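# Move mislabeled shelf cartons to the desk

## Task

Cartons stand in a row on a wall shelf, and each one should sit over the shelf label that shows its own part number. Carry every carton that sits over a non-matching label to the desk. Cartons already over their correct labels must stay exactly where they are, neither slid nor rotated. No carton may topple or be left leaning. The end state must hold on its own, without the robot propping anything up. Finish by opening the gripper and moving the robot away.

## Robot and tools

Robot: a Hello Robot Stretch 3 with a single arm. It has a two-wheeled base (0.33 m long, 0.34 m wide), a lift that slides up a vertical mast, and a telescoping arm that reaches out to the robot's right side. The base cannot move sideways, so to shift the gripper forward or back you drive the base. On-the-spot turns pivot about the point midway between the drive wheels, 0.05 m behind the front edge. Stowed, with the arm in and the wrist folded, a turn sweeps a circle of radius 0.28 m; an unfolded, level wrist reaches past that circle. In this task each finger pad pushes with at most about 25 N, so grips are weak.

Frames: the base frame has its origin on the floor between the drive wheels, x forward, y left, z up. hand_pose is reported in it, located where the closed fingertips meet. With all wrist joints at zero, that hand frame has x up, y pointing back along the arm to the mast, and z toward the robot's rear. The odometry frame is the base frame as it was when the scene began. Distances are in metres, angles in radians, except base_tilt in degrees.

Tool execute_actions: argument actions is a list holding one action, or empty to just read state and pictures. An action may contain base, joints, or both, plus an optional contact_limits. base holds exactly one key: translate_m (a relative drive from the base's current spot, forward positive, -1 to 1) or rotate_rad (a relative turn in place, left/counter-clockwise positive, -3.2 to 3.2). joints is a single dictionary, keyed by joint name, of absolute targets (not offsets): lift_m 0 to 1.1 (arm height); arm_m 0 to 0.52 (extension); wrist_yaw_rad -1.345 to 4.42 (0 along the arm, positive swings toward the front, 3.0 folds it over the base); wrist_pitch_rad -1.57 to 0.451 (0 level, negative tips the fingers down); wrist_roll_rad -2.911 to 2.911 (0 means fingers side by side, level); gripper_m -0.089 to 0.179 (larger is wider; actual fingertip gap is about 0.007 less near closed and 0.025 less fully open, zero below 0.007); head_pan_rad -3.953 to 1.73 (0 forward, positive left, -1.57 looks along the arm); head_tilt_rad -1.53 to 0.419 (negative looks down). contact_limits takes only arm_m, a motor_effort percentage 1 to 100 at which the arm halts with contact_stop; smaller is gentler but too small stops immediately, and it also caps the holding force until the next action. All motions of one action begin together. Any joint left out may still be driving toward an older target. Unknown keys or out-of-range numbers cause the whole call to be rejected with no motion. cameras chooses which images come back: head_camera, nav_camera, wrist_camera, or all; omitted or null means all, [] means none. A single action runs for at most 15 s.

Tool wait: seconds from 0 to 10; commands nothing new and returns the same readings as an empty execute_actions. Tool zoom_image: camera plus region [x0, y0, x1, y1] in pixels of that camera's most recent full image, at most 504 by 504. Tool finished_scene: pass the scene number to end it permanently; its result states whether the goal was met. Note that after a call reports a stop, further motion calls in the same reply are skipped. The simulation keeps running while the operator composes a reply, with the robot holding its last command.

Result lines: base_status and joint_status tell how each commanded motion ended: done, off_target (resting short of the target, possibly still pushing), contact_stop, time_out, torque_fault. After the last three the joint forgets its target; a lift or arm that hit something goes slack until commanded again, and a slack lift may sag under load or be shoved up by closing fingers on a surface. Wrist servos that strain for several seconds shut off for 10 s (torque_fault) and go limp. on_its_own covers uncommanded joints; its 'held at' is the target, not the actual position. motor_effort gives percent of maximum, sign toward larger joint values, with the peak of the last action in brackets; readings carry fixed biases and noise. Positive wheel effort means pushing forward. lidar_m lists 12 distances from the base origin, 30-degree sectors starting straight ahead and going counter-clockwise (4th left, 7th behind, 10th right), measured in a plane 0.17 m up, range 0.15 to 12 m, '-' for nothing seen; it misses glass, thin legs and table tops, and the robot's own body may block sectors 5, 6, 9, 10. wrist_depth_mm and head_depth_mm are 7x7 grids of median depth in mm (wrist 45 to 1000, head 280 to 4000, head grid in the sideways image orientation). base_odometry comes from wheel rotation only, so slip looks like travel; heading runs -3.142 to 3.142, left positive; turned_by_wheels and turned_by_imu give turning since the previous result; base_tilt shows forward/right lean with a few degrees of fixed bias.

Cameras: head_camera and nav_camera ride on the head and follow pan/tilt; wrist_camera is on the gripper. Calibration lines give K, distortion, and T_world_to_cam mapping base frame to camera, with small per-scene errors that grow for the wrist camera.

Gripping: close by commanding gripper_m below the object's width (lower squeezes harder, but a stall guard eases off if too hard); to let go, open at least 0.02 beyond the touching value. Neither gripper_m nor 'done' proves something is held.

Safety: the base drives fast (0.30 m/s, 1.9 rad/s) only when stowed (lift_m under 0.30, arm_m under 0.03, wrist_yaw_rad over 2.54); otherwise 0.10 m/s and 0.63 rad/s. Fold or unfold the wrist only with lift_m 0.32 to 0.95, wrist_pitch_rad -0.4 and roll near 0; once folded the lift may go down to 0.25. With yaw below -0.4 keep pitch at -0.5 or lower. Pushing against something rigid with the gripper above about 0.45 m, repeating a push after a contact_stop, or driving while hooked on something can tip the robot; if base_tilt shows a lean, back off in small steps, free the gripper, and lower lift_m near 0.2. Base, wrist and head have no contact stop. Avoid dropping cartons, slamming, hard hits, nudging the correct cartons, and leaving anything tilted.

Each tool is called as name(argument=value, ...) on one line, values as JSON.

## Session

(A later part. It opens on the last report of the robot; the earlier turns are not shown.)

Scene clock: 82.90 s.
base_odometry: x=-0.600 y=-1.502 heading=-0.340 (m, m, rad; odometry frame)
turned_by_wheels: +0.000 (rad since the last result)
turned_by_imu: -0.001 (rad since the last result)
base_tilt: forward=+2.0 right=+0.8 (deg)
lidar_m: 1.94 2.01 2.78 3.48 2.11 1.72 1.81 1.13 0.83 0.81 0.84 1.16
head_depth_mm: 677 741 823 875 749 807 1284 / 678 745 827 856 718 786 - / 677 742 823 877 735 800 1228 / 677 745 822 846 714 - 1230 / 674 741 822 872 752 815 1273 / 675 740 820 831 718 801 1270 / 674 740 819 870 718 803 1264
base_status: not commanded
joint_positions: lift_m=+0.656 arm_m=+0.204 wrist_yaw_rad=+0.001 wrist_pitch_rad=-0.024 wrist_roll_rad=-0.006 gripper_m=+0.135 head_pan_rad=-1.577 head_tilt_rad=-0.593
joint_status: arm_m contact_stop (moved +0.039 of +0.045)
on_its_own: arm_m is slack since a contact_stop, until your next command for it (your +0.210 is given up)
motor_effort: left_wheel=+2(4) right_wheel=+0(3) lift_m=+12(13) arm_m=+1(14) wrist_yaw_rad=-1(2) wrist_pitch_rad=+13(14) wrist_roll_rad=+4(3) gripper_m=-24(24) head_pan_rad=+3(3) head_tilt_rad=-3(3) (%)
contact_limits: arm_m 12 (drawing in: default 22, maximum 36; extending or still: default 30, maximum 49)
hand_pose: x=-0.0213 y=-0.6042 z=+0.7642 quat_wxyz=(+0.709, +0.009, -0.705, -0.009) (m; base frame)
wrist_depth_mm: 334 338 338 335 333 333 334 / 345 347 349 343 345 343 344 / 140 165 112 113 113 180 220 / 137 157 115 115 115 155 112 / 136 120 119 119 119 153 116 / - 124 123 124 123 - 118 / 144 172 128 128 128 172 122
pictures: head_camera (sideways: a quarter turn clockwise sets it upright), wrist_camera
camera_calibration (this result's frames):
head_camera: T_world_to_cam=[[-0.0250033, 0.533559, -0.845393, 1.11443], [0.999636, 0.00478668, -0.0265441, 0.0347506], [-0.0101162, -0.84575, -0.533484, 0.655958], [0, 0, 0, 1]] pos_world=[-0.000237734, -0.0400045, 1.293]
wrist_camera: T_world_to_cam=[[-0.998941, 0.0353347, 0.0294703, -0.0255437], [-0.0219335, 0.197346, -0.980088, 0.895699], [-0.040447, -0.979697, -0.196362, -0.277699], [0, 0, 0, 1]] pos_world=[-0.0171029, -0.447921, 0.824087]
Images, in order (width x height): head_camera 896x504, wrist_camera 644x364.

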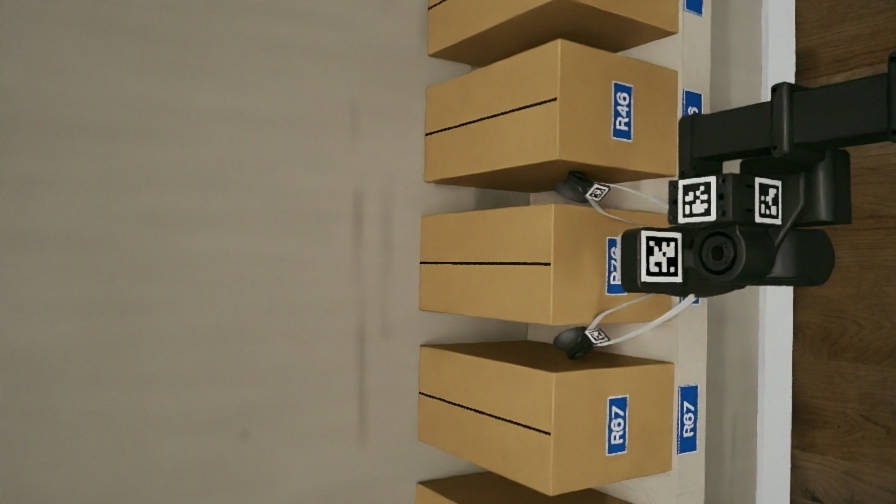

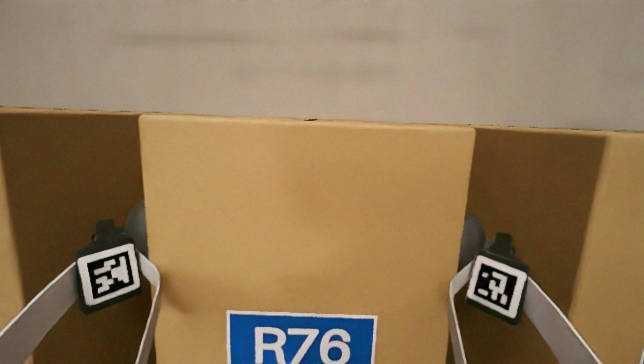

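execute_actions(actions=[{"joints":{"arm_m":0.19}}], cameras=[])

execute_actions(actions=[{"joints":{"gripper_m":0.06}}], cameras=[])

execute_actions(actions=[{"joints":{"lift_m":0.68}}], cameras=["head_camera","wrist_camera"])

Scene clock: 86.90 s.
base_odometry: x=-0.600 y=-1.502 heading=-0.339 (m, m, rad; odometry frame)
turned_by_wheels: +0.000 (rad since the last result)
turned_by_imu: -0.001 (rad since the last result)
base_tilt: forward=+2.0 right=+0.8 (deg)
lidar_m: 1.93 2.02 2.78 3.48 2.11 1.73 1.81 1.13 0.83 0.81 0.84 1.16
head_depth_mm: 677 741 823 877 748 807 1297 / 677 745 824 853 716 785 - / 674 742 822 878 731 796 - / 675 742 821 841 712 - 1225 / 674 739 820 879 839 811 1275 / 673 738 817 835 719 799 1267 / 674 741 820 877 718 799 1268
base_status: not commanded
joint_positions: lift_m=+0.656 arm_m=+0.190 wrist_yaw_rad=-0.001 wrist_pitch_rad=-0.023 wrist_roll_rad=-0.006 gripper_m=+0.135 head_pan_rad=-1.577 head_tilt_rad=-0.593
joint_status: all done
motor_effort: left_wheel=+2(2) right_wheel=-1(1) lift_m=+13(12) arm_m=-3(5) wrist_yaw_rad=+1(1) wrist_pitch_rad=+12(13) wrist_roll_rad=+4(4) gripper_m=-8(23) head_pan_rad=+3(5) head_tilt_rad=-4(3) (%)
hand_pose: x=-0.0217 y=-0.5909 z=+0.7644 quat_wxyz=(+0.709, +0.008, -0.705, -0.009) (m; base frame)
wrist_depth_mm: 346 349 346 348 347 345 346 / 357 356 357 361 358 360 358 / 141 178 119 120 121 193 298 / 139 169 122 123 123 164 124 / 140 128 126 127 128 152 128 / 137 131 131 131 132 138 132 / 146 179 135 136 138 172 137
pictures: none
No camera images: the call's "cameras" was empty. Leave "cameras" out to get every camera's image.

Scene clock: 88.13 s.
base_odometry: x=-0.600 y=-1.502 heading=-0.339 (m, m, rad; odometry frame)
turned_by_wheels: +0.000 (rad since the last result)
turned_by_imu: +0.000 (rad since the last result)
base_tilt: forward=+2.0 right=+0.9 (deg)
lidar_m: 1.93 2.01 2.79 3.47 2.11 1.73 1.81 1.13 0.84 0.81 0.84 1.16
head_depth_mm: 677 743 826 878 746 808 1290 / 676 745 825 857 718 786 - / 677 742 820 878 731 793 - / 675 741 821 840 712 - 1221 / 676 742 822 874 838 813 1277 / 675 743 822 835 718 805 1266 / 675 740 816 870 717 803 1262
base_status: not commanded
joint_positions: lift_m=+0.656 arm_m=+0.190 wrist_yaw_rad=-0.001 wrist_pitch_rad=-0.023 wrist_roll_rad=-0.006 gripper_m=+0.104 head_pan_rad=-1.577 head_tilt_rad=-0.593
joint_status: gripper_m off_target (ended at +0.104, target +0.060)
motor_effort: left_wheel=+2(2) right_wheel=-1(1) lift_m=+12(12) arm_m=-3(3) wrist_yaw_rad=+0(0) wrist_pitch_rad=+12(12) wrist_roll_rad=+4(4) gripper_m=-100(100) head_pan_rad=+3(4) head_tilt_rad=-3(3) (%)
hand_pose: x=-0.0217 y=-0.5909 z=+0.7644 quat_wxyz=(+0.709, +0.008, -0.705, -0.009) (m; base frame)
wrist_depth_mm: 346 347 348 346 344 344 347 / 359 358 352 359 356 358 360 / 141 177 119 120 121 193 297 / 138 168 122 123 124 164 124 / 140 127 126 127 128 153 128 / 137 132 131 132 132 138 132 / 146 185 135 136 138 171 137
pictures: none
No camera images: the call's "cameras" was empty. Leave "cameras" out to get every camera's image.

Scene clock: 89.13 s.
base_odometry: x=-0.600 y=-1.502 heading=-0.339 (m, m, rad; odometry frame)
turned_by_wheels: +0.000 (rad since the last result)
turned_by_imu: +0.000 (rad since the last result)
base_tilt: forward=+2.0 right=+0.9 (deg)
lidar_m: 1.94 2.02 2.78 3.47 2.11 1.73 1.81 1.13 0.83 0.81 0.84 1.16
head_depth_mm: 678 744 824 877 747 807 1301 / 675 743 822 853 716 782 - / 677 742 822 876 730 - 1222 / 675 741 820 825 697 - 1226 / 674 742 818 872 834 1029 1273 / 674 737 819 837 720 803 1272 / 674 739 822 873 716 799 1257
base_status: not commanded
joint_positions: lift_m=+0.679 arm_m=+0.190 wrist_yaw_rad=-0.001 wrist_pitch_rad=-0.028 wrist_roll_rad=-0.006 gripper_m=+0.088 head_pan_rad=-1.577 head_tilt_rad=-0.593
joint_status: all done
on_its_own: gripper_m moved -0.015 toward your old target +0.060
motor_effort: left_wheel=+2(2) right_wheel=-1(1) lift_m=+46(47) arm_m=-3(3) wrist_yaw_rad=+0(1) wrist_pitch_rad=+15(15) wrist_roll_rad=+4(4) gripper_m=-100(100) head_pan_rad=+4(3) head_tilt_rad=-2(3) (%)
hand_pose: x=-0.0217 y=-0.5907 z=+0.7865 quat_wxyz=(+0.709, +0.010, -0.705, -0.011) (m; base frame)
wrist_depth_mm: 346 343 343 348 344 344 348 / 361 355 355 354 357 352 357 / 358 250 122 124 125 370 371 / 141 168 124 125 126 177 141 / 139 128 127 128 129 153 128 / 137 131 131 131 133 142 133 / 146 173 134 134 136 170 137
pictures: head_camera (sideways: a quarter turn clockwise sets it upright), wrist_camera
camera_calibration (this result's frames):
head_camera: T_world_to_cam=[[-0.0250034, 0.533559, -0.845393, 1.11443], [0.999636, 0.00478679, -0.0265441, 0.0347506], [-0.0101161, -0.84575, -0.533484, 0.655958], [0, 0, 0, 1]] pos_world=[-0.00023773, -0.0400045, 1.293]
wrist_camera: T_world_to_cam=[[-0.998885, 0.0367723, 0.0296155, -0.0263409], [-0.0216154, 0.201501, -0.97925, 0.916761], [-0.0419768, -0.978798, -0.200482, -0.25641], [0, 0, 0, 1]] pos_world=[-0.0172586, -0.434733, 0.847112]
Images, in order (width x height): head_camera 896x504, wrist_camera 644x364.

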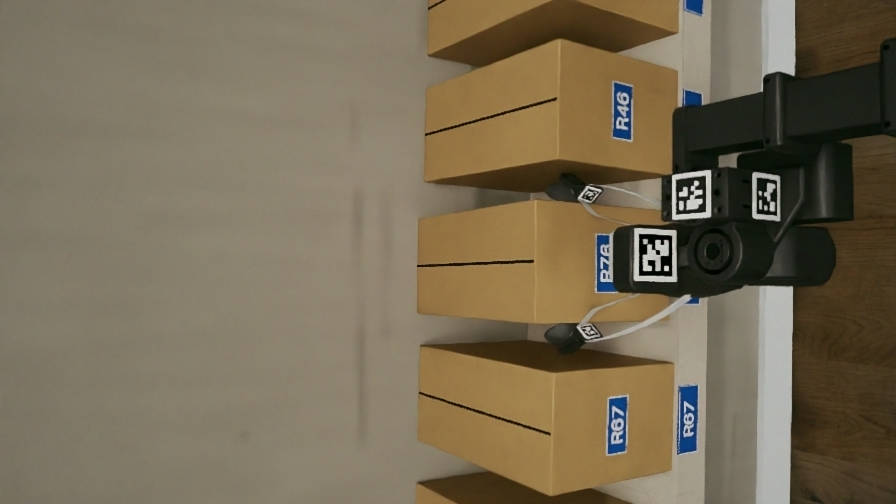

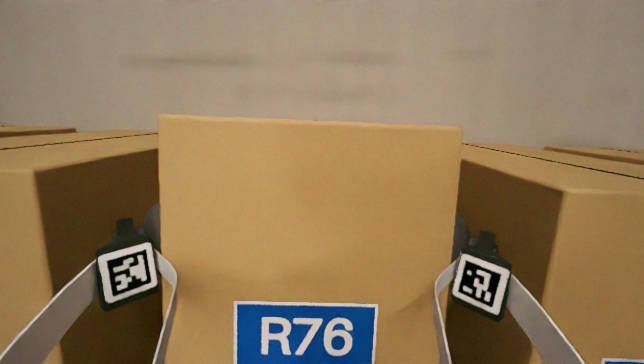

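execute_actions(actions=[{"joints":{"lift_m":0.656}}], cameras=[])

execute_actions(actions=[{"joints":{"gripper_m":0.135}}], cameras=[])

execute_actions(actions=[{"joints":{"arm_m":0.05}}], cameras=[])

execute_actions(actions=[{"joints":{"lift_m":1.05,"head_tilt_rad":-0.45}}], cameras=[])

execute_actions(actions=[{"joints":{"wrist_pitch_rad":-1.57,"arm_m":0.4}}])

Scene clock: 99.60 s.
base_odometry: x=-0.600 y=-1.502 heading=-0.339 (m, m, rad; odometry frame)
turned_by_wheels: +0.000 (rad since the last result)
turned_by_imu: -0.002 (rad since the last result)
base_tilt: forward=+2.0 right=+0.9 (deg)
lidar_m: 1.93 2.01 2.79 3.47 2.11 1.73 1.81 1.13 0.83 0.81 0.84 1.16
head_depth_mm: 678 743 822 878 750 808 1290 / 676 744 826 855 717 786 - / 677 743 827 877 732 794 - / 676 743 823 841 714 - 1225 / 675 742 821 872 837 815 1273 / 675 739 822 837 720 803 1268 / 673 741 820 877 716 802 1261
base_status: not commanded
joint_positions: lift_m=+0.657 arm_m=+0.190 wrist_yaw_rad=-0.001 wrist_pitch_rad=-0.023 wrist_roll_rad=-0.006 gripper_m=+0.096 head_pan_rad=-1.577 head_tilt_rad=-0.593
joint_status: all done
on_its_own: gripper_m is held at +0.095, not at your +0.060, by its stall guard, which is not easing now
motor_effort: left_wheel=+2(2) right_wheel=-1(1) lift_m=+12(43) arm_m=-3(3) wrist_yaw_rad=+0(0) wrist_pitch_rad=+12(15) wrist_roll_rad=+4(4) gripper_m=-60(60) head_pan_rad=+4(3) head_tilt_rad=-3(3) (%)
hand_pose: x=-0.0217 y=-0.5909 z=+0.7654 quat_wxyz=(+0.709, +0.008, -0.705, -0.009) (m; base frame)
wrist_depth_mm: 350 346 349 347 351 350 346 / 357 359 358 356 357 361 359 / 140 178 119 121 122 193 370 / 138 169 123 123 124 164 124 / 139 127 126 128 128 152 128 / 137 132 131 132 133 138 132 / 146 185 135 137 138 171 137
pictures: none
No camera images: the call's "cameras" was empty. Leave "cameras" out to get every camera's image.

Scene clock: 100.50 s.
base_odometry: x=-0.600 y=-1.502 heading=-0.339 (m, m, rad; odometry frame)
turned_by_wheels: +0.000 (rad since the last result)
turned_by_imu: +0.000 (rad since the last result)
base_tilt: forward=+2.0 right=+0.9 (deg)
lidar_m: 1.93 2.02 2.80 3.47 2.12 1.73 1.81 1.13 0.83 0.81 0.84 1.16
head_depth_mm: 676 745 825 877 749 808 1292 / 677 742 822 856 716 787 - / 676 744 821 877 732 791 - / 676 740 820 845 714 - 1223 / 674 740 822 876 834 812 1266 / 674 740 818 831 720 803 1262 / 674 738 819 873 720 800 1257
base_status: not commanded
joint_positions: lift_m=+0.657 arm_m=+0.190 wrist_yaw_rad=-0.001 wrist_pitch_rad=-0.023 wrist_roll_rad=-0.006 gripper_m=+0.135 head_pan_rad=-1.577 head_tilt_rad=-0.593
joint_status: all done
motor_effort: left_wheel=+2(2) right_wheel=-1(1) lift_m=+12(13) arm_m=-4(3) wrist_yaw_rad=+0(1) wrist_pitch_rad=+12(13) wrist_roll_rad=+4(4) gripper_m=+4(100) head_pan_rad=+4(4) head_tilt_rad=-3(4) (%)
hand_pose: x=-0.0217 y=-0.5909 z=+0.7654 quat_wxyz=(+0.709, +0.008, -0.705, -0.009) (m; base frame)
wrist_depth_mm: 346 345 348 346 348 345 348 / 359 355 360 354 360 355 356 / 141 177 119 120 122 193 365 / 138 169 122 123 124 164 123 / 140 127 126 127 128 152 128 / 137 131 130 131 133 138 133 / 147 180 135 136 137 172 138
pictures: none
No camera images: the call's "cameras" was empty. Leave "cameras" out to get every camera's image.

Scene clock: 102.80 s.
base_odometry: x=-0.600 y=-1.502 heading=-0.339 (m, m, rad; odometry frame)
turned_by_wheels: +0.000 (rad since the last result)
turned_by_imu: +0.000 (rad since the last result)
base_tilt: forward=+2.0 right=+0.9 (deg)
lidar_m: 1.93 2.02 2.79 3.46 2.11 1.73 1.81 1.13 0.83 0.80 0.84 1.16
head_depth_mm: 676 745 824 875 747 807 1290 / 675 741 824 855 715 806 1289 / 676 745 825 880 732 779 1285 / 675 740 823 906 661 589 - / 673 744 820 902 704 601 1237 / 673 743 818 832 725 798 1270 / 674 738 817 872 718 803 1263
base_status: not commanded
joint_positions: lift_m=+0.657 arm_m=+0.050 wrist_yaw_rad=-0.001 wrist_pitch_rad=-0.023 wrist_roll_rad=-0.006 gripper_m=+0.135 head_pan_rad=-1.577 head_tilt_rad=-0.593
joint_status: all done
motor_effort: left_wheel=+2(2) right_wheel=-1(1) lift_m=+12(13) arm_m=-3(4) wrist_yaw_rad=+1(1) wrist_pitch_rad=+12(12) wrist_roll_rad=+4(4) gripper_m=-6(6) head_pan_rad=+3(4) head_tilt_rad=-3(3) (%)
hand_pose: x=-0.0217 y=-0.4509 z=+0.7654 quat_wxyz=(+0.709, +0.008, -0.705, -0.009) (m; base frame)
wrist_depth_mm: 469 469 479 476 473 476 480 / 490 489 490 493 489 493 488 / 262 256 119 120 121 261 497 / 267 261 122 123 123 265 270 / 290 127 126 127 127 273 276 / 304 131 130 131 132 279 289 / 289 288 135 136 138 291 290
pictures: none
No camera images: the call's "cameras" was empty. Leave "cameras" out to get every camera's image.

Scene clock: 107.20 s.
base_odometry: x=-0.600 y=-1.502 heading=-0.339 (m, m, rad; odometry frame)
turned_by_wheels: +0.000 (rad since the last result)
turned_by_imu: -0.001 (rad since the last result)
base_tilt: forward=+2.1 right=+0.9 (deg)
lidar_m: 1.93 2.01 2.79 3.48 2.11 1.72 1.81 1.13 0.83 0.23 0.23 1.16
head_depth_mm: 676 719 - - - - 1174 / 677 717 - - - 716 1156 / 673 726 - - - - 1157 / 674 723 - - - - 1161 / 672 722 784 837 933 854 1160 / 673 724 770 847 781 698 1152 / 670 720 780 846 844 689 1151
base_status: not commanded
joint_positions: lift_m=+1.049 arm_m=+0.050 wrist_yaw_rad=-0.001 wrist_pitch_rad=-0.020 wrist_roll_rad=-0.006 gripper_m=+0.135 head_pan_rad=-1.577 head_tilt_rad=-0.458
joint_status: all done
motor_effort: left_wheel=+3(3) right_wheel=-2(2) lift_m=+45(47) arm_m=-3(3) wrist_yaw_rad=+1(1) wrist_pitch_rad=+10(14) wrist_roll_rad=+4(4) gripper_m=+0(7) head_pan_rad=+4(4) head_tilt_rad=+4(16) (%)
hand_pose: x=-0.0217 y=-0.4510 z=+1.1588 quat_wxyz=(+0.709, +0.007, -0.705, -0.008) (m; base frame)
wrist_depth_mm: 481 479 476 478 481 474 472 / 493 491 492 488 490 495 491 / 507 510 506 499 507 499 508 / 516 522 524 525 527 524 527 / 544 540 533 542 549 548 541 / 553 564 556 556 553 557 555 / 579 572 566 579 565 579 578
pictures: none
No camera images: the call's "cameras" was empty. Leave "cameras" out to get every camera's image.

Scene clock: 110.97 s.
base_odometry: x=-0.600 y=-1.502 heading=-0.339 (m, m, rad; odometry frame)
turned_by_wheels: +0.000 (rad since the last result)
turned_by_imu: -0.001 (rad since the last result)
base_tilt: forward=+2.0 right=+0.9 (deg)
lidar_m: 1.93 2.01 2.79 3.48 2.11 1.72 1.81 1.13 0.83 0.23 0.23 1.16
head_depth_mm: 676 709 807 855 838 729 1168 / 676 709 789 853 795 694 1159 / 674 - 802 853 898 798 1157 / 673 710 - 880 933 853 1153 / 670 725 781 846 923 854 1155 / 669 723 778 848 780 700 1153 / 668 721 782 848 845 690 1146
base_status: not commanded
joint_positions: lift_m=+1.049 arm_m=+0.400 wrist_yaw_rad=-0.001 wrist_pitch_rad=-1.565 wrist_roll_rad=-0.005 gripper_m=+0.135 head_pan_rad=-1.577 head_tilt_rad=-0.458
joint_status: all done
motor_effort: left_wheel=+3(2) right_wheel=-2(1) lift_m=+45(45) arm_m=+4(3) wrist_yaw_rad=+0(0) wrist_pitch_rad=-3(9) wrist_roll_rad=+4(4) gripper_m=+0(1) head_pan_rad=+4(3) head_tilt_rad=+3(3) (%)
hand_pose: x=-0.0216 y=-0.5219 z=+0.9316 quat_wxyz=(+0.502, +0.500, -0.500, -0.498) (m; base frame)
wrist_depth_mm: 239 242 398 415 318 249 260 / 245 249 404 423 314 256 266 / 255 257 431 435 304 263 274 / - - - - - - - / - - - - - - - / - - - - - - - / - - - - - - -
pictures: head_camera (sideways: a quarter turn clockwise sets it upright), nav_camera (sideways: a quarter turn counterclockwise sets it upright), wrist_camera
camera_calibration (this result's frames):
head_camera: T_world_to_cam=[[-0.025802, 0.414699, -0.909593, 1.19817], [0.999613, 0.00123297, -0.0277934, 0.036382], [-0.0104044, -0.909958, -0.41457, 0.50123], [0, 0, 0, 1]] pos_world=[-0.000237733, -0.0408266, 1.29865]
nav_camera: T_world_to_cam=[[0.0317046, -0.407765, 0.912537, -1.14672], [-0.99873, 0.0228492, 0.0449093, -0.000420495], [-0.0391631, -0.912801, -0.406522, 0.491239], [0, 0, 0, 1]] pos_world=[0.0551749, -0.0191794, 1.24614]
wrist_camera: T_world_to_cam=[[-0.99896, -0.0256617, 0.0376826, -0.0732154], [-0.0189808, 0.985602, 0.168013, 0.385475], [-0.0414516, 0.167123, -0.985064, 1.16905], [0, 0, 0, 1]] pos_world=[-0.0173637, -0.57718, 1.08959]
Images, in order (width x height): head_camera 896x504, nav_camera 672x504, wrist_camera 644x364.

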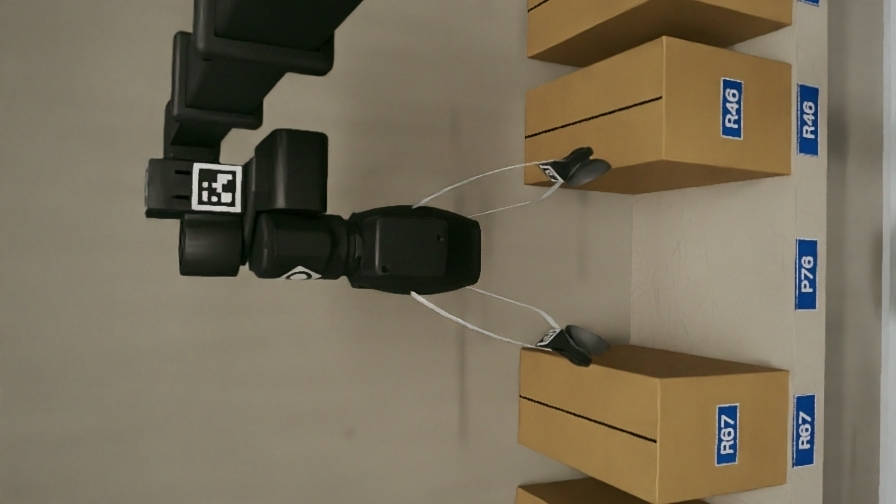

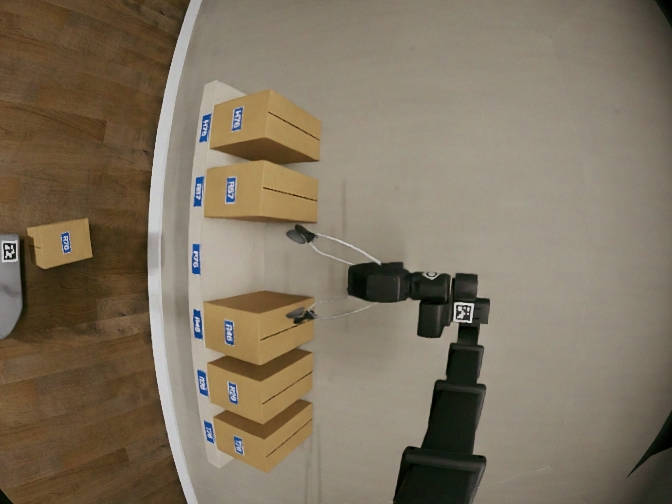

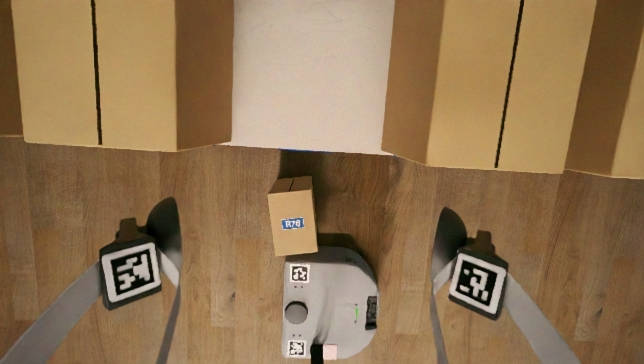

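execute_actions(actions=[{"joints":{"arm_m":0.15,"head_tilt_rad":-1.2}}])

Scene clock: 119.43 s.
base_odometry: x=-0.600 y=-1.502 heading=-0.339 (m, m, rad; odometry frame)
turned_by_wheels: +0.000 (rad since the last result)
turned_by_imu: -0.001 (rad since the last result)
base_tilt: forward=+2.0 right=+0.9 (deg)
lidar_m: 1.94 2.01 2.79 3.47 2.11 1.72 1.81 1.13 0.83 0.23 0.23 1.16
head_depth_mm: 637 752 1391 1379 1293 1195 1127 / 633 707 1441 1380 1279 1215 1108 / - 797 1390 1373 1277 - - / - 800 1395 1364 1207 - - / 831 790 1391 1371 1237 1186 1115 / 628 735 1386 1359 1271 1180 1112 / 628 780 1396 1365 1264 1182 1110
base_status: not commanded
joint_positions: lift_m=+1.049 arm_m=+0.150 wrist_yaw_rad=-0.001 wrist_pitch_rad=-1.566 wrist_roll_rad=-0.005 gripper_m=+0.135 head_pan_rad=-1.577 head_tilt_rad=-1.185
joint_status: all done
motor_effort: left_wheel=+2(2) right_wheel=-2(2) lift_m=+45(45) arm_m=-3(4) wrist_yaw_rad=+0(0) wrist_pitch_rad=-3(4) wrist_roll_rad=+3(3) gripper_m=+0(0) head_pan_rad=+3(4) head_tilt_rad=-7(39) (%)
hand_pose: x=-0.0216 y=-0.2724 z=+0.9316 quat_wxyz=(+0.502, +0.500, -0.500, -0.498) (m; base frame)
wrist_depth_mm: - - - - - - - / - - - - - - - / - - - - - - - / - - - - - - - / - - - - - - - / - - - - - - - / - - - - - - -
pictures: head_camera (sideways: a quarter turn clockwise sets it upright), nav_camera (sideways: a quarter turn counterclockwise sets it upright), wrist_camera
camera_calibration (this result's frames):
head_camera: T_world_to_cam=[[-0.0229116, 0.91465, -0.403598, 0.538753], [0.999712, 0.0180502, -0.0158459, 0.0208055], [-0.00720843, -0.403845, -0.914799, 1.1518], [0, 0, 0, 1]] pos_world=[-0.000153122, -0.0279999, 1.27143]
nav_camera: T_world_to_cam=[[0.0287907, -0.911437, 0.410432, -0.492365], [-0.998937, -0.0114494, 0.0446472, -0.0000336084], [-0.0359939, -0.411281, -0.910798, 1.14708], [0, 0, 0, 1]] pos_world=[0.0554297, 0.0230119, 1.24684]
wrist_camera: T_world_to_cam=[[-0.99896, -0.025688, 0.0376636, -0.0668022], [-0.0189802, 0.985482, 0.168718, 0.138851], [-0.0414508, 0.167828, -0.984944, 1.12745], [0, 0, 0, 1]] pos_world=[-0.0173636, -0.327769, 1.08956]
Images, in order (width x height): head_camera 896x504, nav_camera 672x504, wrist_camera 644x364.

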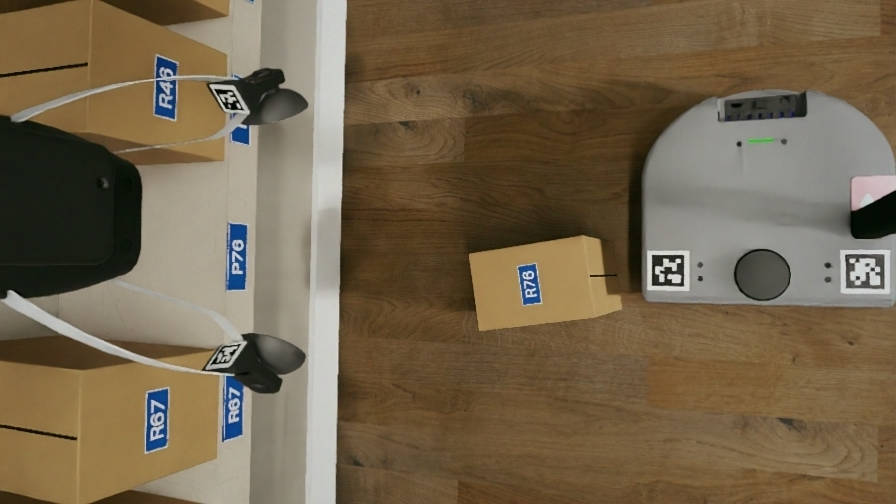

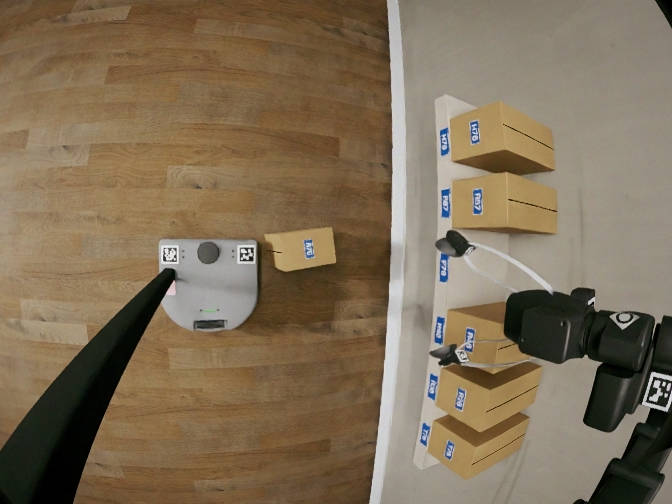

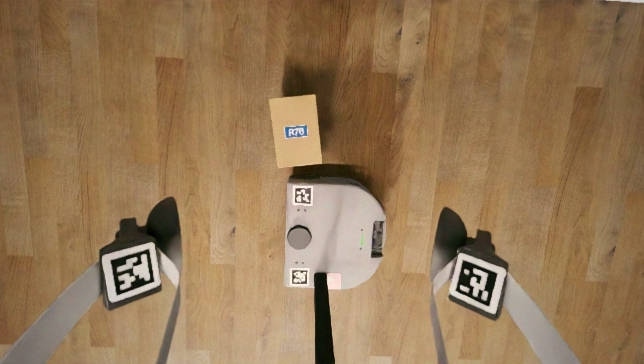

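execute_actions(actions=[{"base":{"translate_m":0.057},"joints":{"lift_m":0.42,"wrist_roll_rad":0.17,"gripper_m":0.16}}], cameras=[])

execute_actions(actions=[{"joints":{"arm_m":0.22}}], cameras=["head_camera","wrist_camera"])

Scene clock: 132.17 s.
base_odometry: x=-0.546 y=-1.521 heading=-0.339 (m, m, rad; odometry frame)
turned_by_wheels: +0.000 (rad since the last result)
turned_by_imu: -0.001 (rad since the last result)
base_tilt: forward=+2.1 right=+0.9 (deg)
lidar_m: 1.88 1.96 2.70 3.46 2.16 1.78 1.87 1.13 0.24 0.22 0.84 1.16
head_depth_mm: 638 730 1391 1373 1284 1201 - / 786 779 1396 1384 1289 1210 - / 853 802 1388 1403 1239 - - / 844 805 1391 1395 1045 - - / 635 758 1392 1374 1267 1190 1117 / 629 764 1392 1372 1267 1188 1111 / 700 770 1402 1361 1266 1183 1109
base_status: done
joint_positions: lift_m=+0.421 arm_m=+0.150 wrist_yaw_rad=-0.001 wrist_pitch_rad=-1.566 wrist_roll_rad=+0.163 gripper_m=+0.160 head_pan_rad=-1.577 head_tilt_rad=-1.185
joint_status: all done
motor_effort: left_wheel=+3(10) right_wheel=-2(4) lift_m=+12(42) arm_m=-3(4) wrist_yaw_rad=+0(0) wrist_pitch_rad=-3(3) wrist_roll_rad=+5(5) gripper_m=+2(100) head_pan_rad=+3(3) head_tilt_rad=-6(6) (%)
hand_pose: x=-0.0216 y=-0.2724 z=+0.3031 quat_wxyz=(+0.459, +0.456, -0.540, -0.538) (m; base frame)
wrist_depth_mm: 420 425 198 196 435 440 443 / 433 435 201 202 444 444 450 / 441 445 209 208 452 458 467 / 456 459 460 214 217 474 480 / 467 470 475 221 223 487 490 / 473 483 491 223 - - 507 / 501 501 510 - - - 527
pictures: none
No camera images: the call's "cameras" was empty. Leave "cameras" out to get every camera's image.

Scene clock: 133.87 s.
base_odometry: x=-0.546 y=-1.521 heading=-0.339 (m, m, rad; odometry frame)
turned_by_wheels: +0.000 (rad since the last result)
turned_by_imu: +0.000 (rad since the last result)
base_tilt: forward=+2.0 right=+0.7 (deg)
lidar_m: 1.88 1.96 2.70 3.48 2.15 1.77 1.87 1.13 0.24 0.22 0.84 1.16
head_depth_mm: 638 728 1385 1379 1281 1202 - / 780 778 1389 1367 1282 1210 - / 848 804 1356 - 1247 - - / 846 805 1375 1081 1049 - - / 636 759 1395 1367 1275 1185 1109 / 631 760 1393 1357 1272 1184 1113 / 702 767 1397 1363 1267 1175 1109
base_status: not commanded
joint_positions: lift_m=+0.421 arm_m=+0.220 wrist_yaw_rad=-0.001 wrist_pitch_rad=-1.566 wrist_roll_rad=+0.164 gripper_m=+0.160 head_pan_rad=-1.577 head_tilt_rad=-1.185
joint_status: all done
motor_effort: left_wheel=+3(2) right_wheel=-2(2) lift_m=+12(13) arm_m=+4(4) wrist_yaw_rad=+0(0) wrist_pitch_rad=-3(3) wrist_roll_rad=+4(5) gripper_m=+1(1) head_pan_rad=+3(5) head_tilt_rad=-7(6) (%)
hand_pose: x=-0.0216 y=-0.3417 z=+0.3031 quat_wxyz=(+0.458, +0.456, -0.540, -0.539) (m; base frame)
wrist_depth_mm: 420 424 426 428 431 434 437 / 432 433 440 444 446 448 451 / 446 448 439 209 451 460 455 / 452 455 213 215 464 471 477 / 465 467 470 219 224 487 487 / 473 485 490 226 228 - 509 / 502 502 497 234 233 524 528
pictures: head_camera (sideways: a quarter turn clockwise sets it upright), wrist_camera
camera_calibration (this result's frames):
head_camera: T_world_to_cam=[[-0.0229117, 0.91465, -0.403598, 0.538753], [0.999712, 0.0180503, -0.0158459, 0.0208055], [-0.00720838, -0.403844, -0.914799, 1.1518], [0, 0, 0, 1]] pos_world=[-0.000153118, -0.0279999, 1.27143]
wrist_camera: T_world_to_cam=[[-0.989115, 0.142428, 0.0369699, 0.0129486], [0.146657, 0.974706, 0.168644, 0.313105], [-0.0120151, 0.17223, -0.984983, 0.522197], [0, 0, 0, 1]] pos_world=[-0.026837, -0.396967, 0.461073]
Images, in order (width x height): head_camera 896x504, wrist_camera 644x364.

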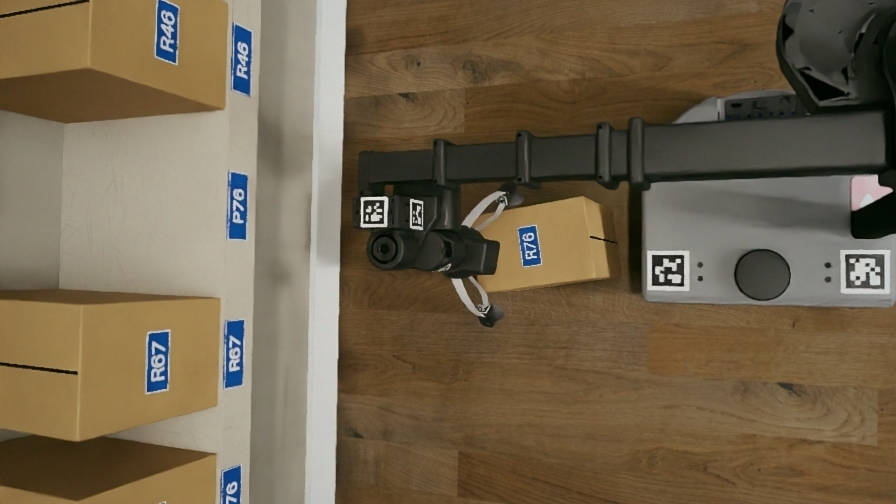

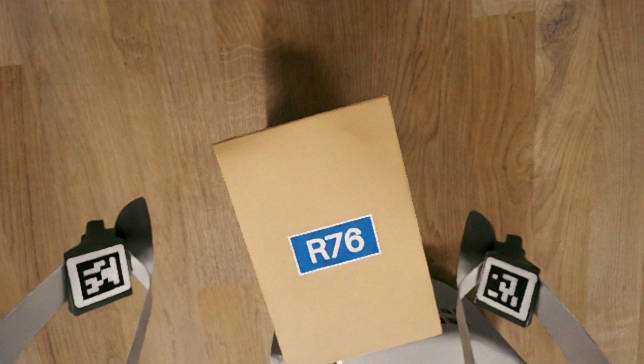

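execute_actions(actions=[{"base":{"translate_m":-0.008},"joints":{"arm_m":0.207,"wrist_roll_rad":-0.14}}], cameras=["head_camera","wrist_camera"])

Scene clock: 138.13 s.
base_odometry: x=-0.554 y=-1.519 heading=-0.339 (m, m, rad; odometry frame)
turned_by_wheels: +0.000 (rad since the last result)
turned_by_imu: -0.001 (rad since the last result)
base_tilt: forward=+1.9 right=+0.9 (deg)
lidar_m: 1.88 1.97 2.72 3.49 2.14 1.76 1.86 1.13 0.24 0.22 0.84 1.16
head_depth_mm: 635 731 1391 1392 1283 1193 - / 745 781 1387 1373 1283 1207 - / 850 806 1367 - 1259 - - / 847 805 1390 - 1045 - - / 645 761 1390 1369 1278 1182 1114 / 630 735 1398 1362 1272 1194 1117 / 685 777 1397 1351 1263 1183 1108
base_status: done
joint_positions: lift_m=+0.421 arm_m=+0.207 wrist_yaw_rad=-0.001 wrist_pitch_rad=-1.566 wrist_roll_rad=-0.133 gripper_m=+0.160 head_pan_rad=-1.577 head_tilt_rad=-1.185
joint_status: all done
motor_effort: left_wheel=+2(5) right_wheel=-2(7) lift_m=+13(12) arm_m=-4(3) wrist_yaw_rad=+1(1) wrist_pitch_rad=-3(3) wrist_roll_rad=-4(5) gripper_m=+0(1) head_pan_rad=+3(4) head_tilt_rad=-6(6) (%)
hand_pose: x=-0.0216 y=-0.3294 z=+0.3031 quat_wxyz=(+0.533, +0.531, -0.467, -0.465) (m; base frame)
wrist_depth_mm: 419 419 430 426 430 440 441 / 430 440 431 444 444 449 449 / 436 448 209 207 456 459 465 / 449 459 215 214 470 471 477 / 465 469 220 219 476 489 499 / 480 485 227 226 493 - 511 / 499 500 494 230 505 517 521
pictures: head_camera (sideways: a quarter turn clockwise sets it upright), wrist_camera
camera_calibration (this result's frames):
head_camera: T_world_to_cam=[[-0.0230336, 0.914647, -0.403598, 0.538754], [0.999709, 0.0181836, -0.0158459, 0.0208055], [-0.00715456, -0.403845, -0.914799, 1.1518], [0, 0, 0, 1]] pos_world=[-0.000149387, -0.0280008, 1.27143]
wrist_camera: T_world_to_cam=[[-0.987458, -0.153195, 0.0381737, -0.0864951], [-0.144727, 0.974954, 0.168877, 0.294851], [-0.0630888, 0.161235, -0.984898, 0.515331], [0, 0, 0, 1]] pos_world=[-0.0102259, -0.383806, 0.461057]
Images, in order (width x height): head_camera 896x504, wrist_camera 644x364.

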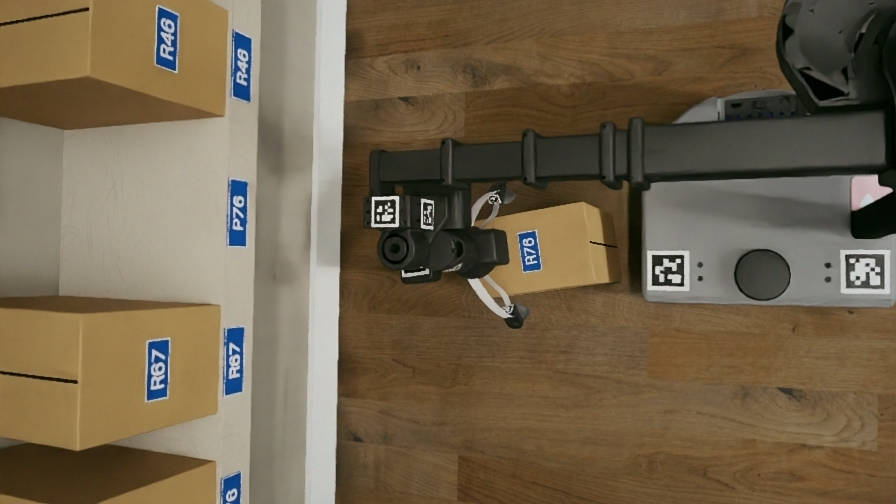

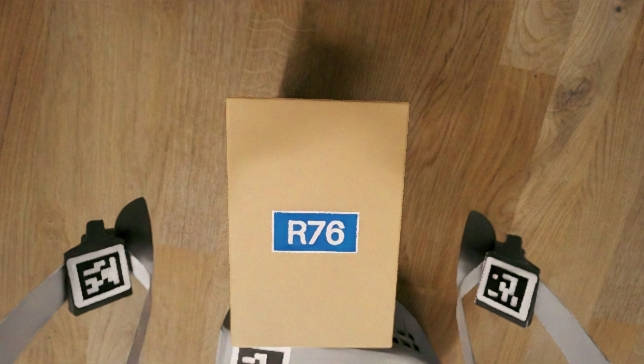

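execute_actions(actions=[{"joints":{"lift_m":0.33,"gripper_m":0.14}}], cameras=["wrist_camera"])

execute_actions(actions=[{"joints":{"gripper_m":0.06}}], cameras=[])

execute_actions(actions=[{"joints":{"lift_m":0.4}}], cameras=["head_camera","wrist_camera"])

Scene clock: 143.03 s.
base_odometry: x=-0.554 y=-1.519 heading=-0.339 (m, m, rad; odometry frame)
turned_by_wheels: +0.000 (rad since the last result)
turned_by_imu: -0.001 (rad since the last result)
base_tilt: forward=+2.1 right=+0.9 (deg)
lidar_m: 1.88 1.97 2.72 3.49 2.15 1.77 1.86 1.13 0.24 0.22 0.84 1.16
head_depth_mm: 635 731 1391 1386 1275 1200 - / 744 780 1378 1375 1292 1213 - / 850 806 1394 1390 1267 - - / 846 805 1388 1403 1047 - - / 644 763 1390 1366 1270 1184 1112 / 631 736 1397 1363 1260 1181 1113 / 685 776 1403 1363 1269 1175 1107
base_status: not commanded
joint_positions: lift_m=+0.331 arm_m=+0.207 wrist_yaw_rad=-0.001 wrist_pitch_rad=-1.566 wrist_roll_rad=-0.134 gripper_m=+0.140 head_pan_rad=-1.577 head_tilt_rad=-1.185
joint_status: all done
motor_effort: left_wheel=+3(2) right_wheel=-2(2) lift_m=+11(13) arm_m=-4(3) wrist_yaw_rad=+0(0) wrist_pitch_rad=-3(3) wrist_roll_rad=-4(5) gripper_m=-3(100) head_pan_rad=+3(3) head_tilt_rad=-6(6) (%)
hand_pose: x=-0.0216 y=-0.3294 z=+0.2132 quat_wxyz=(+0.533, +0.531, -0.466, -0.465) (m; base frame)
wrist_depth_mm: 336 341 343 348 348 349 357 / 346 346 116 117 353 358 365 / 355 356 118 119 120 376 372 / 366 364 121 122 124 384 385 / 376 125 125 126 127 390 400 / 386 129 128 129 131 408 409 / 399 398 132 134 135 422 421
pictures: wrist_camera
camera_calibration (this result's frames):
wrist_camera: T_world_to_cam=[[-0.987387, -0.153668, 0.0381245, -0.0831921], [-0.145181, 0.97483, 0.1692, 0.309826], [-0.0631656, 0.161531, -0.984844, 0.426845], [0, 0, 0, 1]] pos_world=[-0.0102002, -0.38376, 0.371124]
Images, in order (width x height): wrist_camera 644x364.

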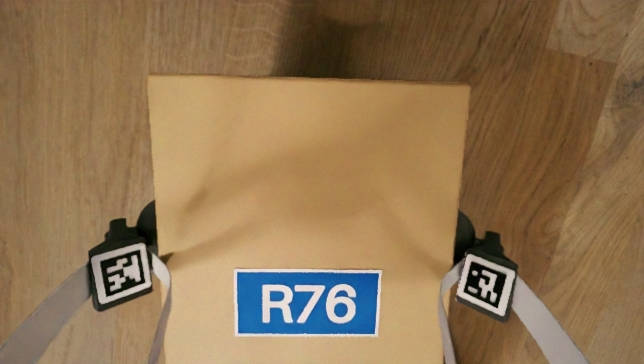

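Scene clock: 144.33 s.
base_odometry: x=-0.554 y=-1.519 heading=-0.339 (m, m, rad; odometry frame)
turned_by_wheels: +0.000 (rad since the last result)
turned_by_imu: +0.000 (rad since the last result)
base_tilt: forward=+1.9 right=+0.9 (deg)
lidar_m: 1.89 1.96 2.72 3.66 2.15 1.77 1.86 1.13 0.24 0.22 0.84 1.16
head_depth_mm: 637 730 1396 1382 1281 1196 - / 745 777 1383 1372 1289 1208 - / 850 805 1383 1389 1272 - - / 845 801 1394 1407 1048 - - / 644 763 1389 1363 1274 1185 1119 / 629 738 1397 1354 1264 1184 1116 / 684 776 1396 1351 1267 1178 1118
base_status: not commanded
joint_positions: lift_m=+0.331 arm_m=+0.207 wrist_yaw_rad=-0.001 wrist_pitch_rad=-1.568 wrist_roll_rad=-0.134 gripper_m=+0.106 head_pan_rad=-1.577 head_tilt_rad=-1.185
joint_status: gripper_m off_target (ended at +0.106, target +0.060)
motor_effort: left_wheel=+3(3) right_wheel=-2(1) lift_m=+11(11) arm_m=-4(3) wrist_yaw_rad=+0(0) wrist_pitch_rad=-2(3) wrist_roll_rad=-4(4) gripper_m=-100(100) head_pan_rad=+2(3) head_tilt_rad=-7(7) (%)
hand_pose: x=-0.0216 y=-0.3290 z=+0.2132 quat_wxyz=(+0.533, +0.531, -0.466, -0.465) (m; base frame)
wrist_depth_mm: 339 340 344 345 347 356 354 / 350 344 116 118 356 360 366 / 356 357 118 119 120 373 372 / 365 368 122 123 124 383 385 / 377 126 125 126 127 389 400 / 387 129 129 130 131 407 407 / 396 401 133 134 135 418 419
pictures: none
No camera images: the call's "cameras" was empty. Leave "cameras" out to get every camera's image.

Scene clock: 145.80 s.
base_odometry: x=-0.554 y=-1.519 heading=-0.339 (m, m, rad; odometry frame)
turned_by_wheels: +0.000 (rad since the last result)
turned_by_imu: +0.000 (rad since the last result)
base_tilt: forward=+1.9 right=+0.8 (deg)
lidar_m: 1.89 1.97 2.72 3.48 2.15 1.77 1.86 1.13 0.24 0.22 0.84 1.16
head_depth_mm: 636 730 1384 1379 1283 1203 - / 741 779 1387 1373 1281 1204 - / 851 807 1392 - 1264 - - / 849 804 1397 - 985 - - / 646 762 1396 1359 1263 1188 1118 / 629 737 1403 1357 1264 1182 1110 / 685 779 1407 1352 1266 1184 1106
base_status: not commanded
joint_positions: lift_m=+0.399 arm_m=+0.207 wrist_yaw_rad=-0.001 wrist_pitch_rad=-1.567 wrist_roll_rad=-0.134 gripper_m=+0.085 head_pan_rad=-1.577 head_tilt_rad=-1.185
joint_status: all done
on_its_own: gripper_m moved -0.021 toward your old target +0.060
motor_effort: left_wheel=+3(3) right_wheel=-2(2) lift_m=+46(49) arm_m=-4(4) wrist_yaw_rad=+0(1) wrist_pitch_rad=-2(3) wrist_roll_rad=-4(4) gripper_m=-99(100) head_pan_rad=+3(3) head_tilt_rad=-7(6) (%)
hand_pose: x=-0.0216 y=-0.3291 z=+0.2816 quat_wxyz=(+0.533, +0.531, -0.466, -0.465) (m; base frame)
wrist_depth_mm: 395 403 400 407 417 413 419 / 413 414 117 413 417 426 430 / 421 427 119 120 121 441 446 / 431 431 123 123 125 458 454 / 443 127 126 127 129 463 469 / 453 131 130 131 133 484 489 / 468 475 134 136 137 501 499
pictures: head_camera (sideways: a quarter turn clockwise sets it upright), wrist_camera
camera_calibration (this result's frames):
head_camera: T_world_to_cam=[[-0.0230335, 0.91465, -0.403589, 0.538743], [0.999709, 0.0181836, -0.0158457, 0.0208052], [-0.00715455, -0.403837, -0.914803, 1.1518], [0, 0, 0, 1]] pos_world=[-0.000149388, -0.0280005, 1.27143]
wrist_camera: T_world_to_cam=[[-0.987285, -0.154356, 0.0379776, -0.0859436], [-0.145824, 0.974571, 0.170138, 0.297645], [-0.0632738, 0.162437, -0.984688, 0.494414], [0, 0, 0, 1]] pos_world=[-0.0101636, -0.383653, 0.439467]
Images, in order (width x height): head_camera 896x504, wrist_camera 644x364.

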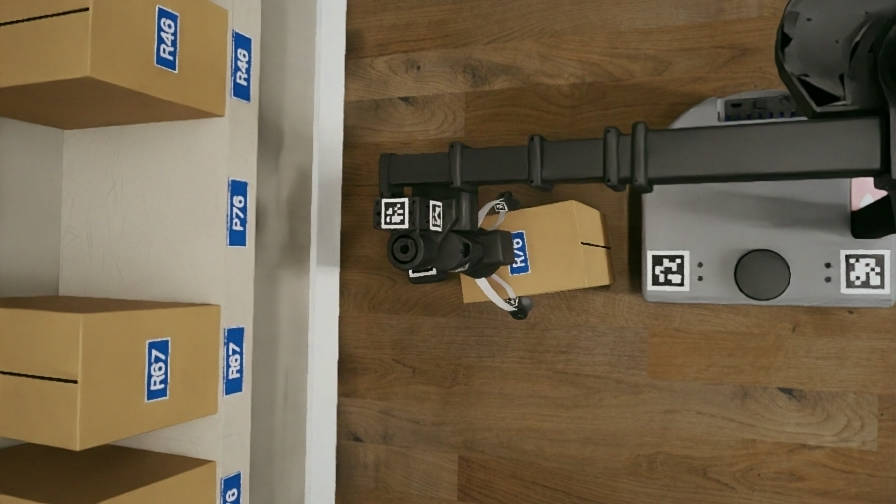

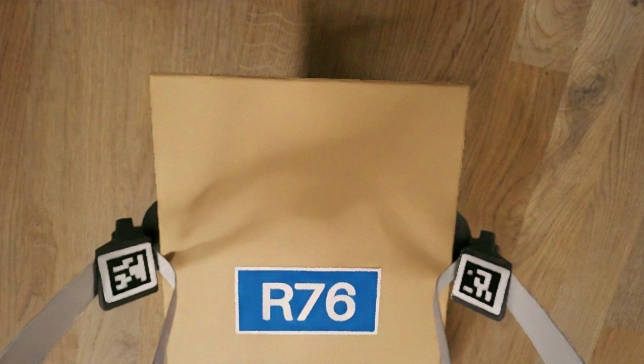

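execute_actions(actions=[{"joints":{"arm_m":0.12,"lift_m":0.5}}], cameras=[])

execute_actions(actions=[{"base":{"rotate_rad":1.56},"joints":{"head_pan_rad":0,"head_tilt_rad":-0.5}}], cameras=[])

execute_actions(actions=[{"base":{"translate_m":1.0},"joints":{"lift_m":1.08}}], cameras=[])

execute_actions(actions=[{"base":{"translate_m":1.0}}], cameras=["nav_camera","wrist_camera"])

Scene clock: 158.83 s.
base_odometry: x=-0.554 y=-1.519 heading=-0.339 (m, m, rad; odometry frame)
turned_by_wheels: +0.000 (rad since the last result)
turned_by_imu: -0.002 (rad since the last result)
base_tilt: forward=+2.0 right=+0.9 (deg)
lidar_m: 1.88 1.97 2.72 3.49 2.15 1.76 1.86 1.13 0.18 0.17 0.84 1.16
head_depth_mm: 636 728 1390 1377 1292 1200 - / 748 780 1395 1373 1299 1201 - / 851 805 1385 1414 1251 - - / 847 802 1392 1393 855 - - / 646 760 1398 1361 1257 1192 1114 / 629 737 1402 1364 1268 1184 1117 / 684 776 1405 1349 1265 1182 1104
base_status: not commanded
joint_positions: lift_m=+0.499 arm_m=+0.120 wrist_yaw_rad=-0.001 wrist_pitch_rad=-1.557 wrist_roll_rad=-0.134 gripper_m=+0.096 head_pan_rad=-1.577 head_tilt_rad=-1.185
joint_status: all done
on_its_own: gripper_m is held at +0.095, not at your +0.060, by its stall guard, which is not easing now
motor_effort: left_wheel=+3(3) right_wheel=-2(2) lift_m=+45(47) arm_m=-4(5) wrist_yaw_rad=+0(0) wrist_pitch_rad=-8(7) wrist_roll_rad=-3(4) gripper_m=-60(60) head_pan_rad=+3(3) head_tilt_rad=-6(7) (%)
hand_pose: x=-0.0216 y=-0.2447 z=+0.3814 quat_wxyz=(+0.536, +0.529, -0.468, -0.463) (m; base frame)
wrist_depth_mm: 495 495 500 504 504 523 520 / 500 505 110 513 519 519 526 / 514 519 114 114 115 548 536 / 532 532 119 120 120 555 552 / 540 127 125 126 127 567 580 / 559 575 131 132 133 591 596 / 575 579 139 140 141 599 604
pictures: none
No camera images: the call's "cameras" was empty. Leave "cameras" out to get every camera's image.

Scene clock: 162.23 s.
base_odometry: x=-0.554 y=-1.519 heading=+1.221 (m, m, rad; odometry frame)
turned_by_wheels: +1.560 (rad since the last result)
turned_by_imu: +1.580 (rad since the last result)
base_tilt: forward=+2.0 right=+0.8 (deg)
lidar_m: 3.49 2.14 1.77 1.86 1.14 0.83 0.81 0.84 0.18 0.17 1.96 2.69
head_depth_mm: 3368 3719 3897 2764 2050 1646 1362 / 3424 3743 3914 2727 2042 1640 1352 / 3395 3708 3950 2706 2038 1621 1351 / 3445 3619 3866 2671 2025 1626 1350 / 3362 3552 3896 2667 2019 1606 1338 / 3361 3591 3848 2686 2010 1604 1338 / 3384 3651 3708 2643 1996 1594 1328
base_status: done
joint_positions: lift_m=+0.499 arm_m=+0.120 wrist_yaw_rad=-0.001 wrist_pitch_rad=-1.557 wrist_roll_rad=-0.134 gripper_m=+0.096 head_pan_rad=-0.007 head_tilt_rad=-0.507
joint_status: all done
on_its_own: gripper_m is held at +0.095, not at your +0.060, by its stall guard, which is not easing now
motor_effort: left_wheel=-3(9) right_wheel=+3(10) lift_m=+45(45) arm_m=-4(5) wrist_yaw_rad=+0(0) wrist_pitch_rad=-8(8) wrist_roll_rad=-3(3) gripper_m=-60(60) head_pan_rad=+4(48) head_tilt_rad=+3(31) (%)
hand_pose: x=-0.0216 y=-0.2448 z=+0.3814 quat_wxyz=(+0.536, +0.529, -0.468, -0.463) (m; base frame)
wrist_depth_mm: 494 492 500 506 512 519 523 / 493 496 110 516 524 525 529 / 514 522 113 114 115 539 544 / 526 535 119 120 120 548 555 / 542 127 125 126 127 569 569 / 556 562 131 132 133 584 589 / 576 574 139 140 141 611 599
pictures: none
No camera images: the call's "cameras" was empty. Leave "cameras" out to get every camera's image.

Scene clock: 173.47 s.
base_odometry: x=-0.211 y=-0.579 heading=+1.220 (m, m, rad; odometry frame)
turned_by_wheels: +0.000 (rad since the last result)
turned_by_imu: +0.001 (rad since the last result)
base_tilt: forward=+1.9 right=+0.9 (deg)
lidar_m: 2.50 2.62 1.58 1.48 1.92 1.86 1.80 1.87 1.96 1.89 1.97 2.68
head_depth_mm: 2552 2776 3058 2754 2029 1635 1360 / 2554 2760 3000 2723 2040 1634 1365 / 2563 2699 2972 2697 2022 1619 1358 / 2579 2720 2998 2694 2012 1613 1344 / 2538 2735 2981 2674 2018 1620 1344 / 2527 2669 2977 2659 1997 1598 1340 / 2518 2677 2990 2642 1990 1596 1329
base_status: done
joint_positions: lift_m=+1.079 arm_m=+0.120 wrist_yaw_rad=-0.001 wrist_pitch_rad=-1.565 wrist_roll_rad=-0.134 gripper_m=+0.096 head_pan_rad=-0.007 head_tilt_rad=-0.507
joint_status: all done
on_its_own: gripper_m is held at +0.095, not at your +0.060, by its stall guard, which is not easing now
motor_effort: left_wheel=-3(5) right_wheel=+4(8) lift_m=+46(48) arm_m=-3(4) wrist_yaw_rad=+0(1) wrist_pitch_rad=-4(8) wrist_roll_rad=-3(3) gripper_m=-60(61) head_pan_rad=+3(4) head_tilt_rad=+3(3) (%)
hand_pose: x=-0.0216 y=-0.2426 z=+0.9616 quat_wxyz=(+0.534, +0.531, -0.466, -0.465) (m; base frame)
wrist_depth_mm: - - - - - - - / - - 114 - - - - / - - 117 118 119 - - / - - 121 122 123 - - / - 127 126 127 128 - - / - 132 131 132 133 - - / - - 137 137 139 - -
pictures: none
No camera images: the call's "cameras" was empty. Leave "cameras" out to get every camera's image.

Scene clock: 184.70 s.
base_odometry: x=+0.133 y=+0.360 heading=+1.220 (m, m, rad; odometry frame)
turned_by_wheels: +0.000 (rad since the last result)
turned_by_imu: +0.001 (rad since the last result)
base_tilt: forward=+1.9 right=+0.9 (deg)
lidar_m: 1.51 1.80 1.91 1.48 1.52 2.65 2.79 2.67 1.96 1.89 1.96 2.02
head_depth_mm: 1670 1818 1963 2179 2047 1639 1361 / 1670 1839 1936 2178 2038 1639 1349 / 1674 1818 1807 1702 1897 1632 1351 / 1672 1809 1780 2166 2004 1614 1350 / 1673 1806 1769 2159 2015 1615 1340 / 1671 1807 1755 2159 2000 1589 1338 / 1662 1797 1738 2157 1984 1601 1335
base_status: done
joint_positions: lift_m=+1.079 arm_m=+0.120 wrist_yaw_rad=-0.001 wrist_pitch_rad=-1.565 wrist_roll_rad=-0.134 gripper_m=+0.096 head_pan_rad=-0.007 head_tilt_rad=-0.507
joint_status: not commanded
on_its_own: gripper_m is held at +0.095, not at your +0.060, by its stall guard, which is not easing now
motor_effort: left_wheel=-4(5) right_wheel=+3(8) lift_m=+46(46) arm_m=-3(3) wrist_yaw_rad=+0(0) wrist_pitch_rad=-3(4) wrist_roll_rad=-3(4) gripper_m=-61(61) head_pan_rad=+4(4) head_tilt_rad=+4(3) (%)
hand_pose: x=-0.0216 y=-0.2426 z=+0.9616 quat_wxyz=(+0.534, +0.531, -0.466, -0.465) (m; base frame)
wrist_depth_mm: - - - - - - - / - - 115 - - - - / - - 117 117 119 - - / - - 121 122 124 - - / - 127 126 127 127 - - / - 133 131 132 133 - - / - - 136 138 139 - -
pictures: nav_camera (sideways: a quarter turn counterclockwise sets it upright), wrist_camera
camera_calibration (this result's frames):
nav_camera: T_world_to_cam=[[0.452257, 0.0310045, 0.891349, -1.12165], [-0.0215584, -0.998724, 0.0456778, -0.00737876], [0.891627, -0.0398741, -0.451011, 0.543453], [0, 0, 0, 1]] pos_world=[0.0225549, 0.0490764, 1.24522]
wrist_camera: T_world_to_cam=[[-0.987242, -0.154546, 0.0383111, -0.0987889], [-0.146092, 0.974893, 0.168052, 0.0997858], [-0.0633211, 0.160311, -0.985033, 1.14973], [0, 0, 0, 1]] pos_world=[-0.0101487, -0.296862, 1.11954]
Images, in order (width x height): nav_camera 672x504, wrist_camera 644x364.

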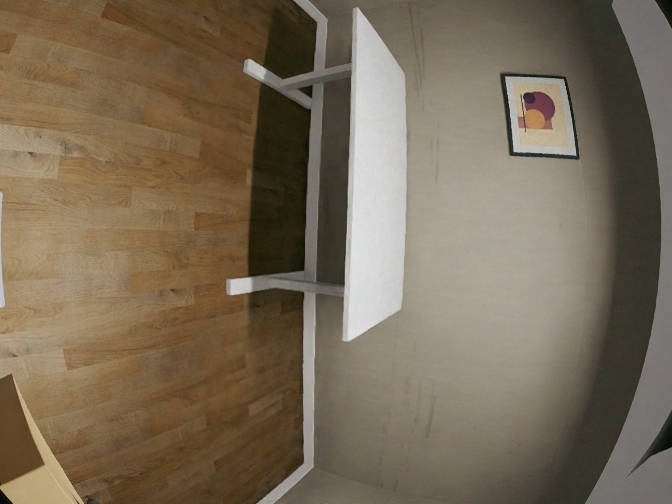

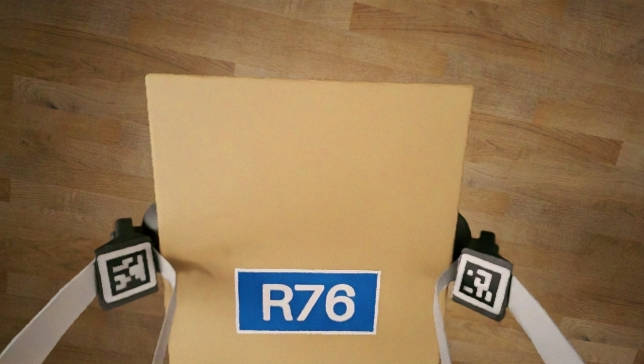

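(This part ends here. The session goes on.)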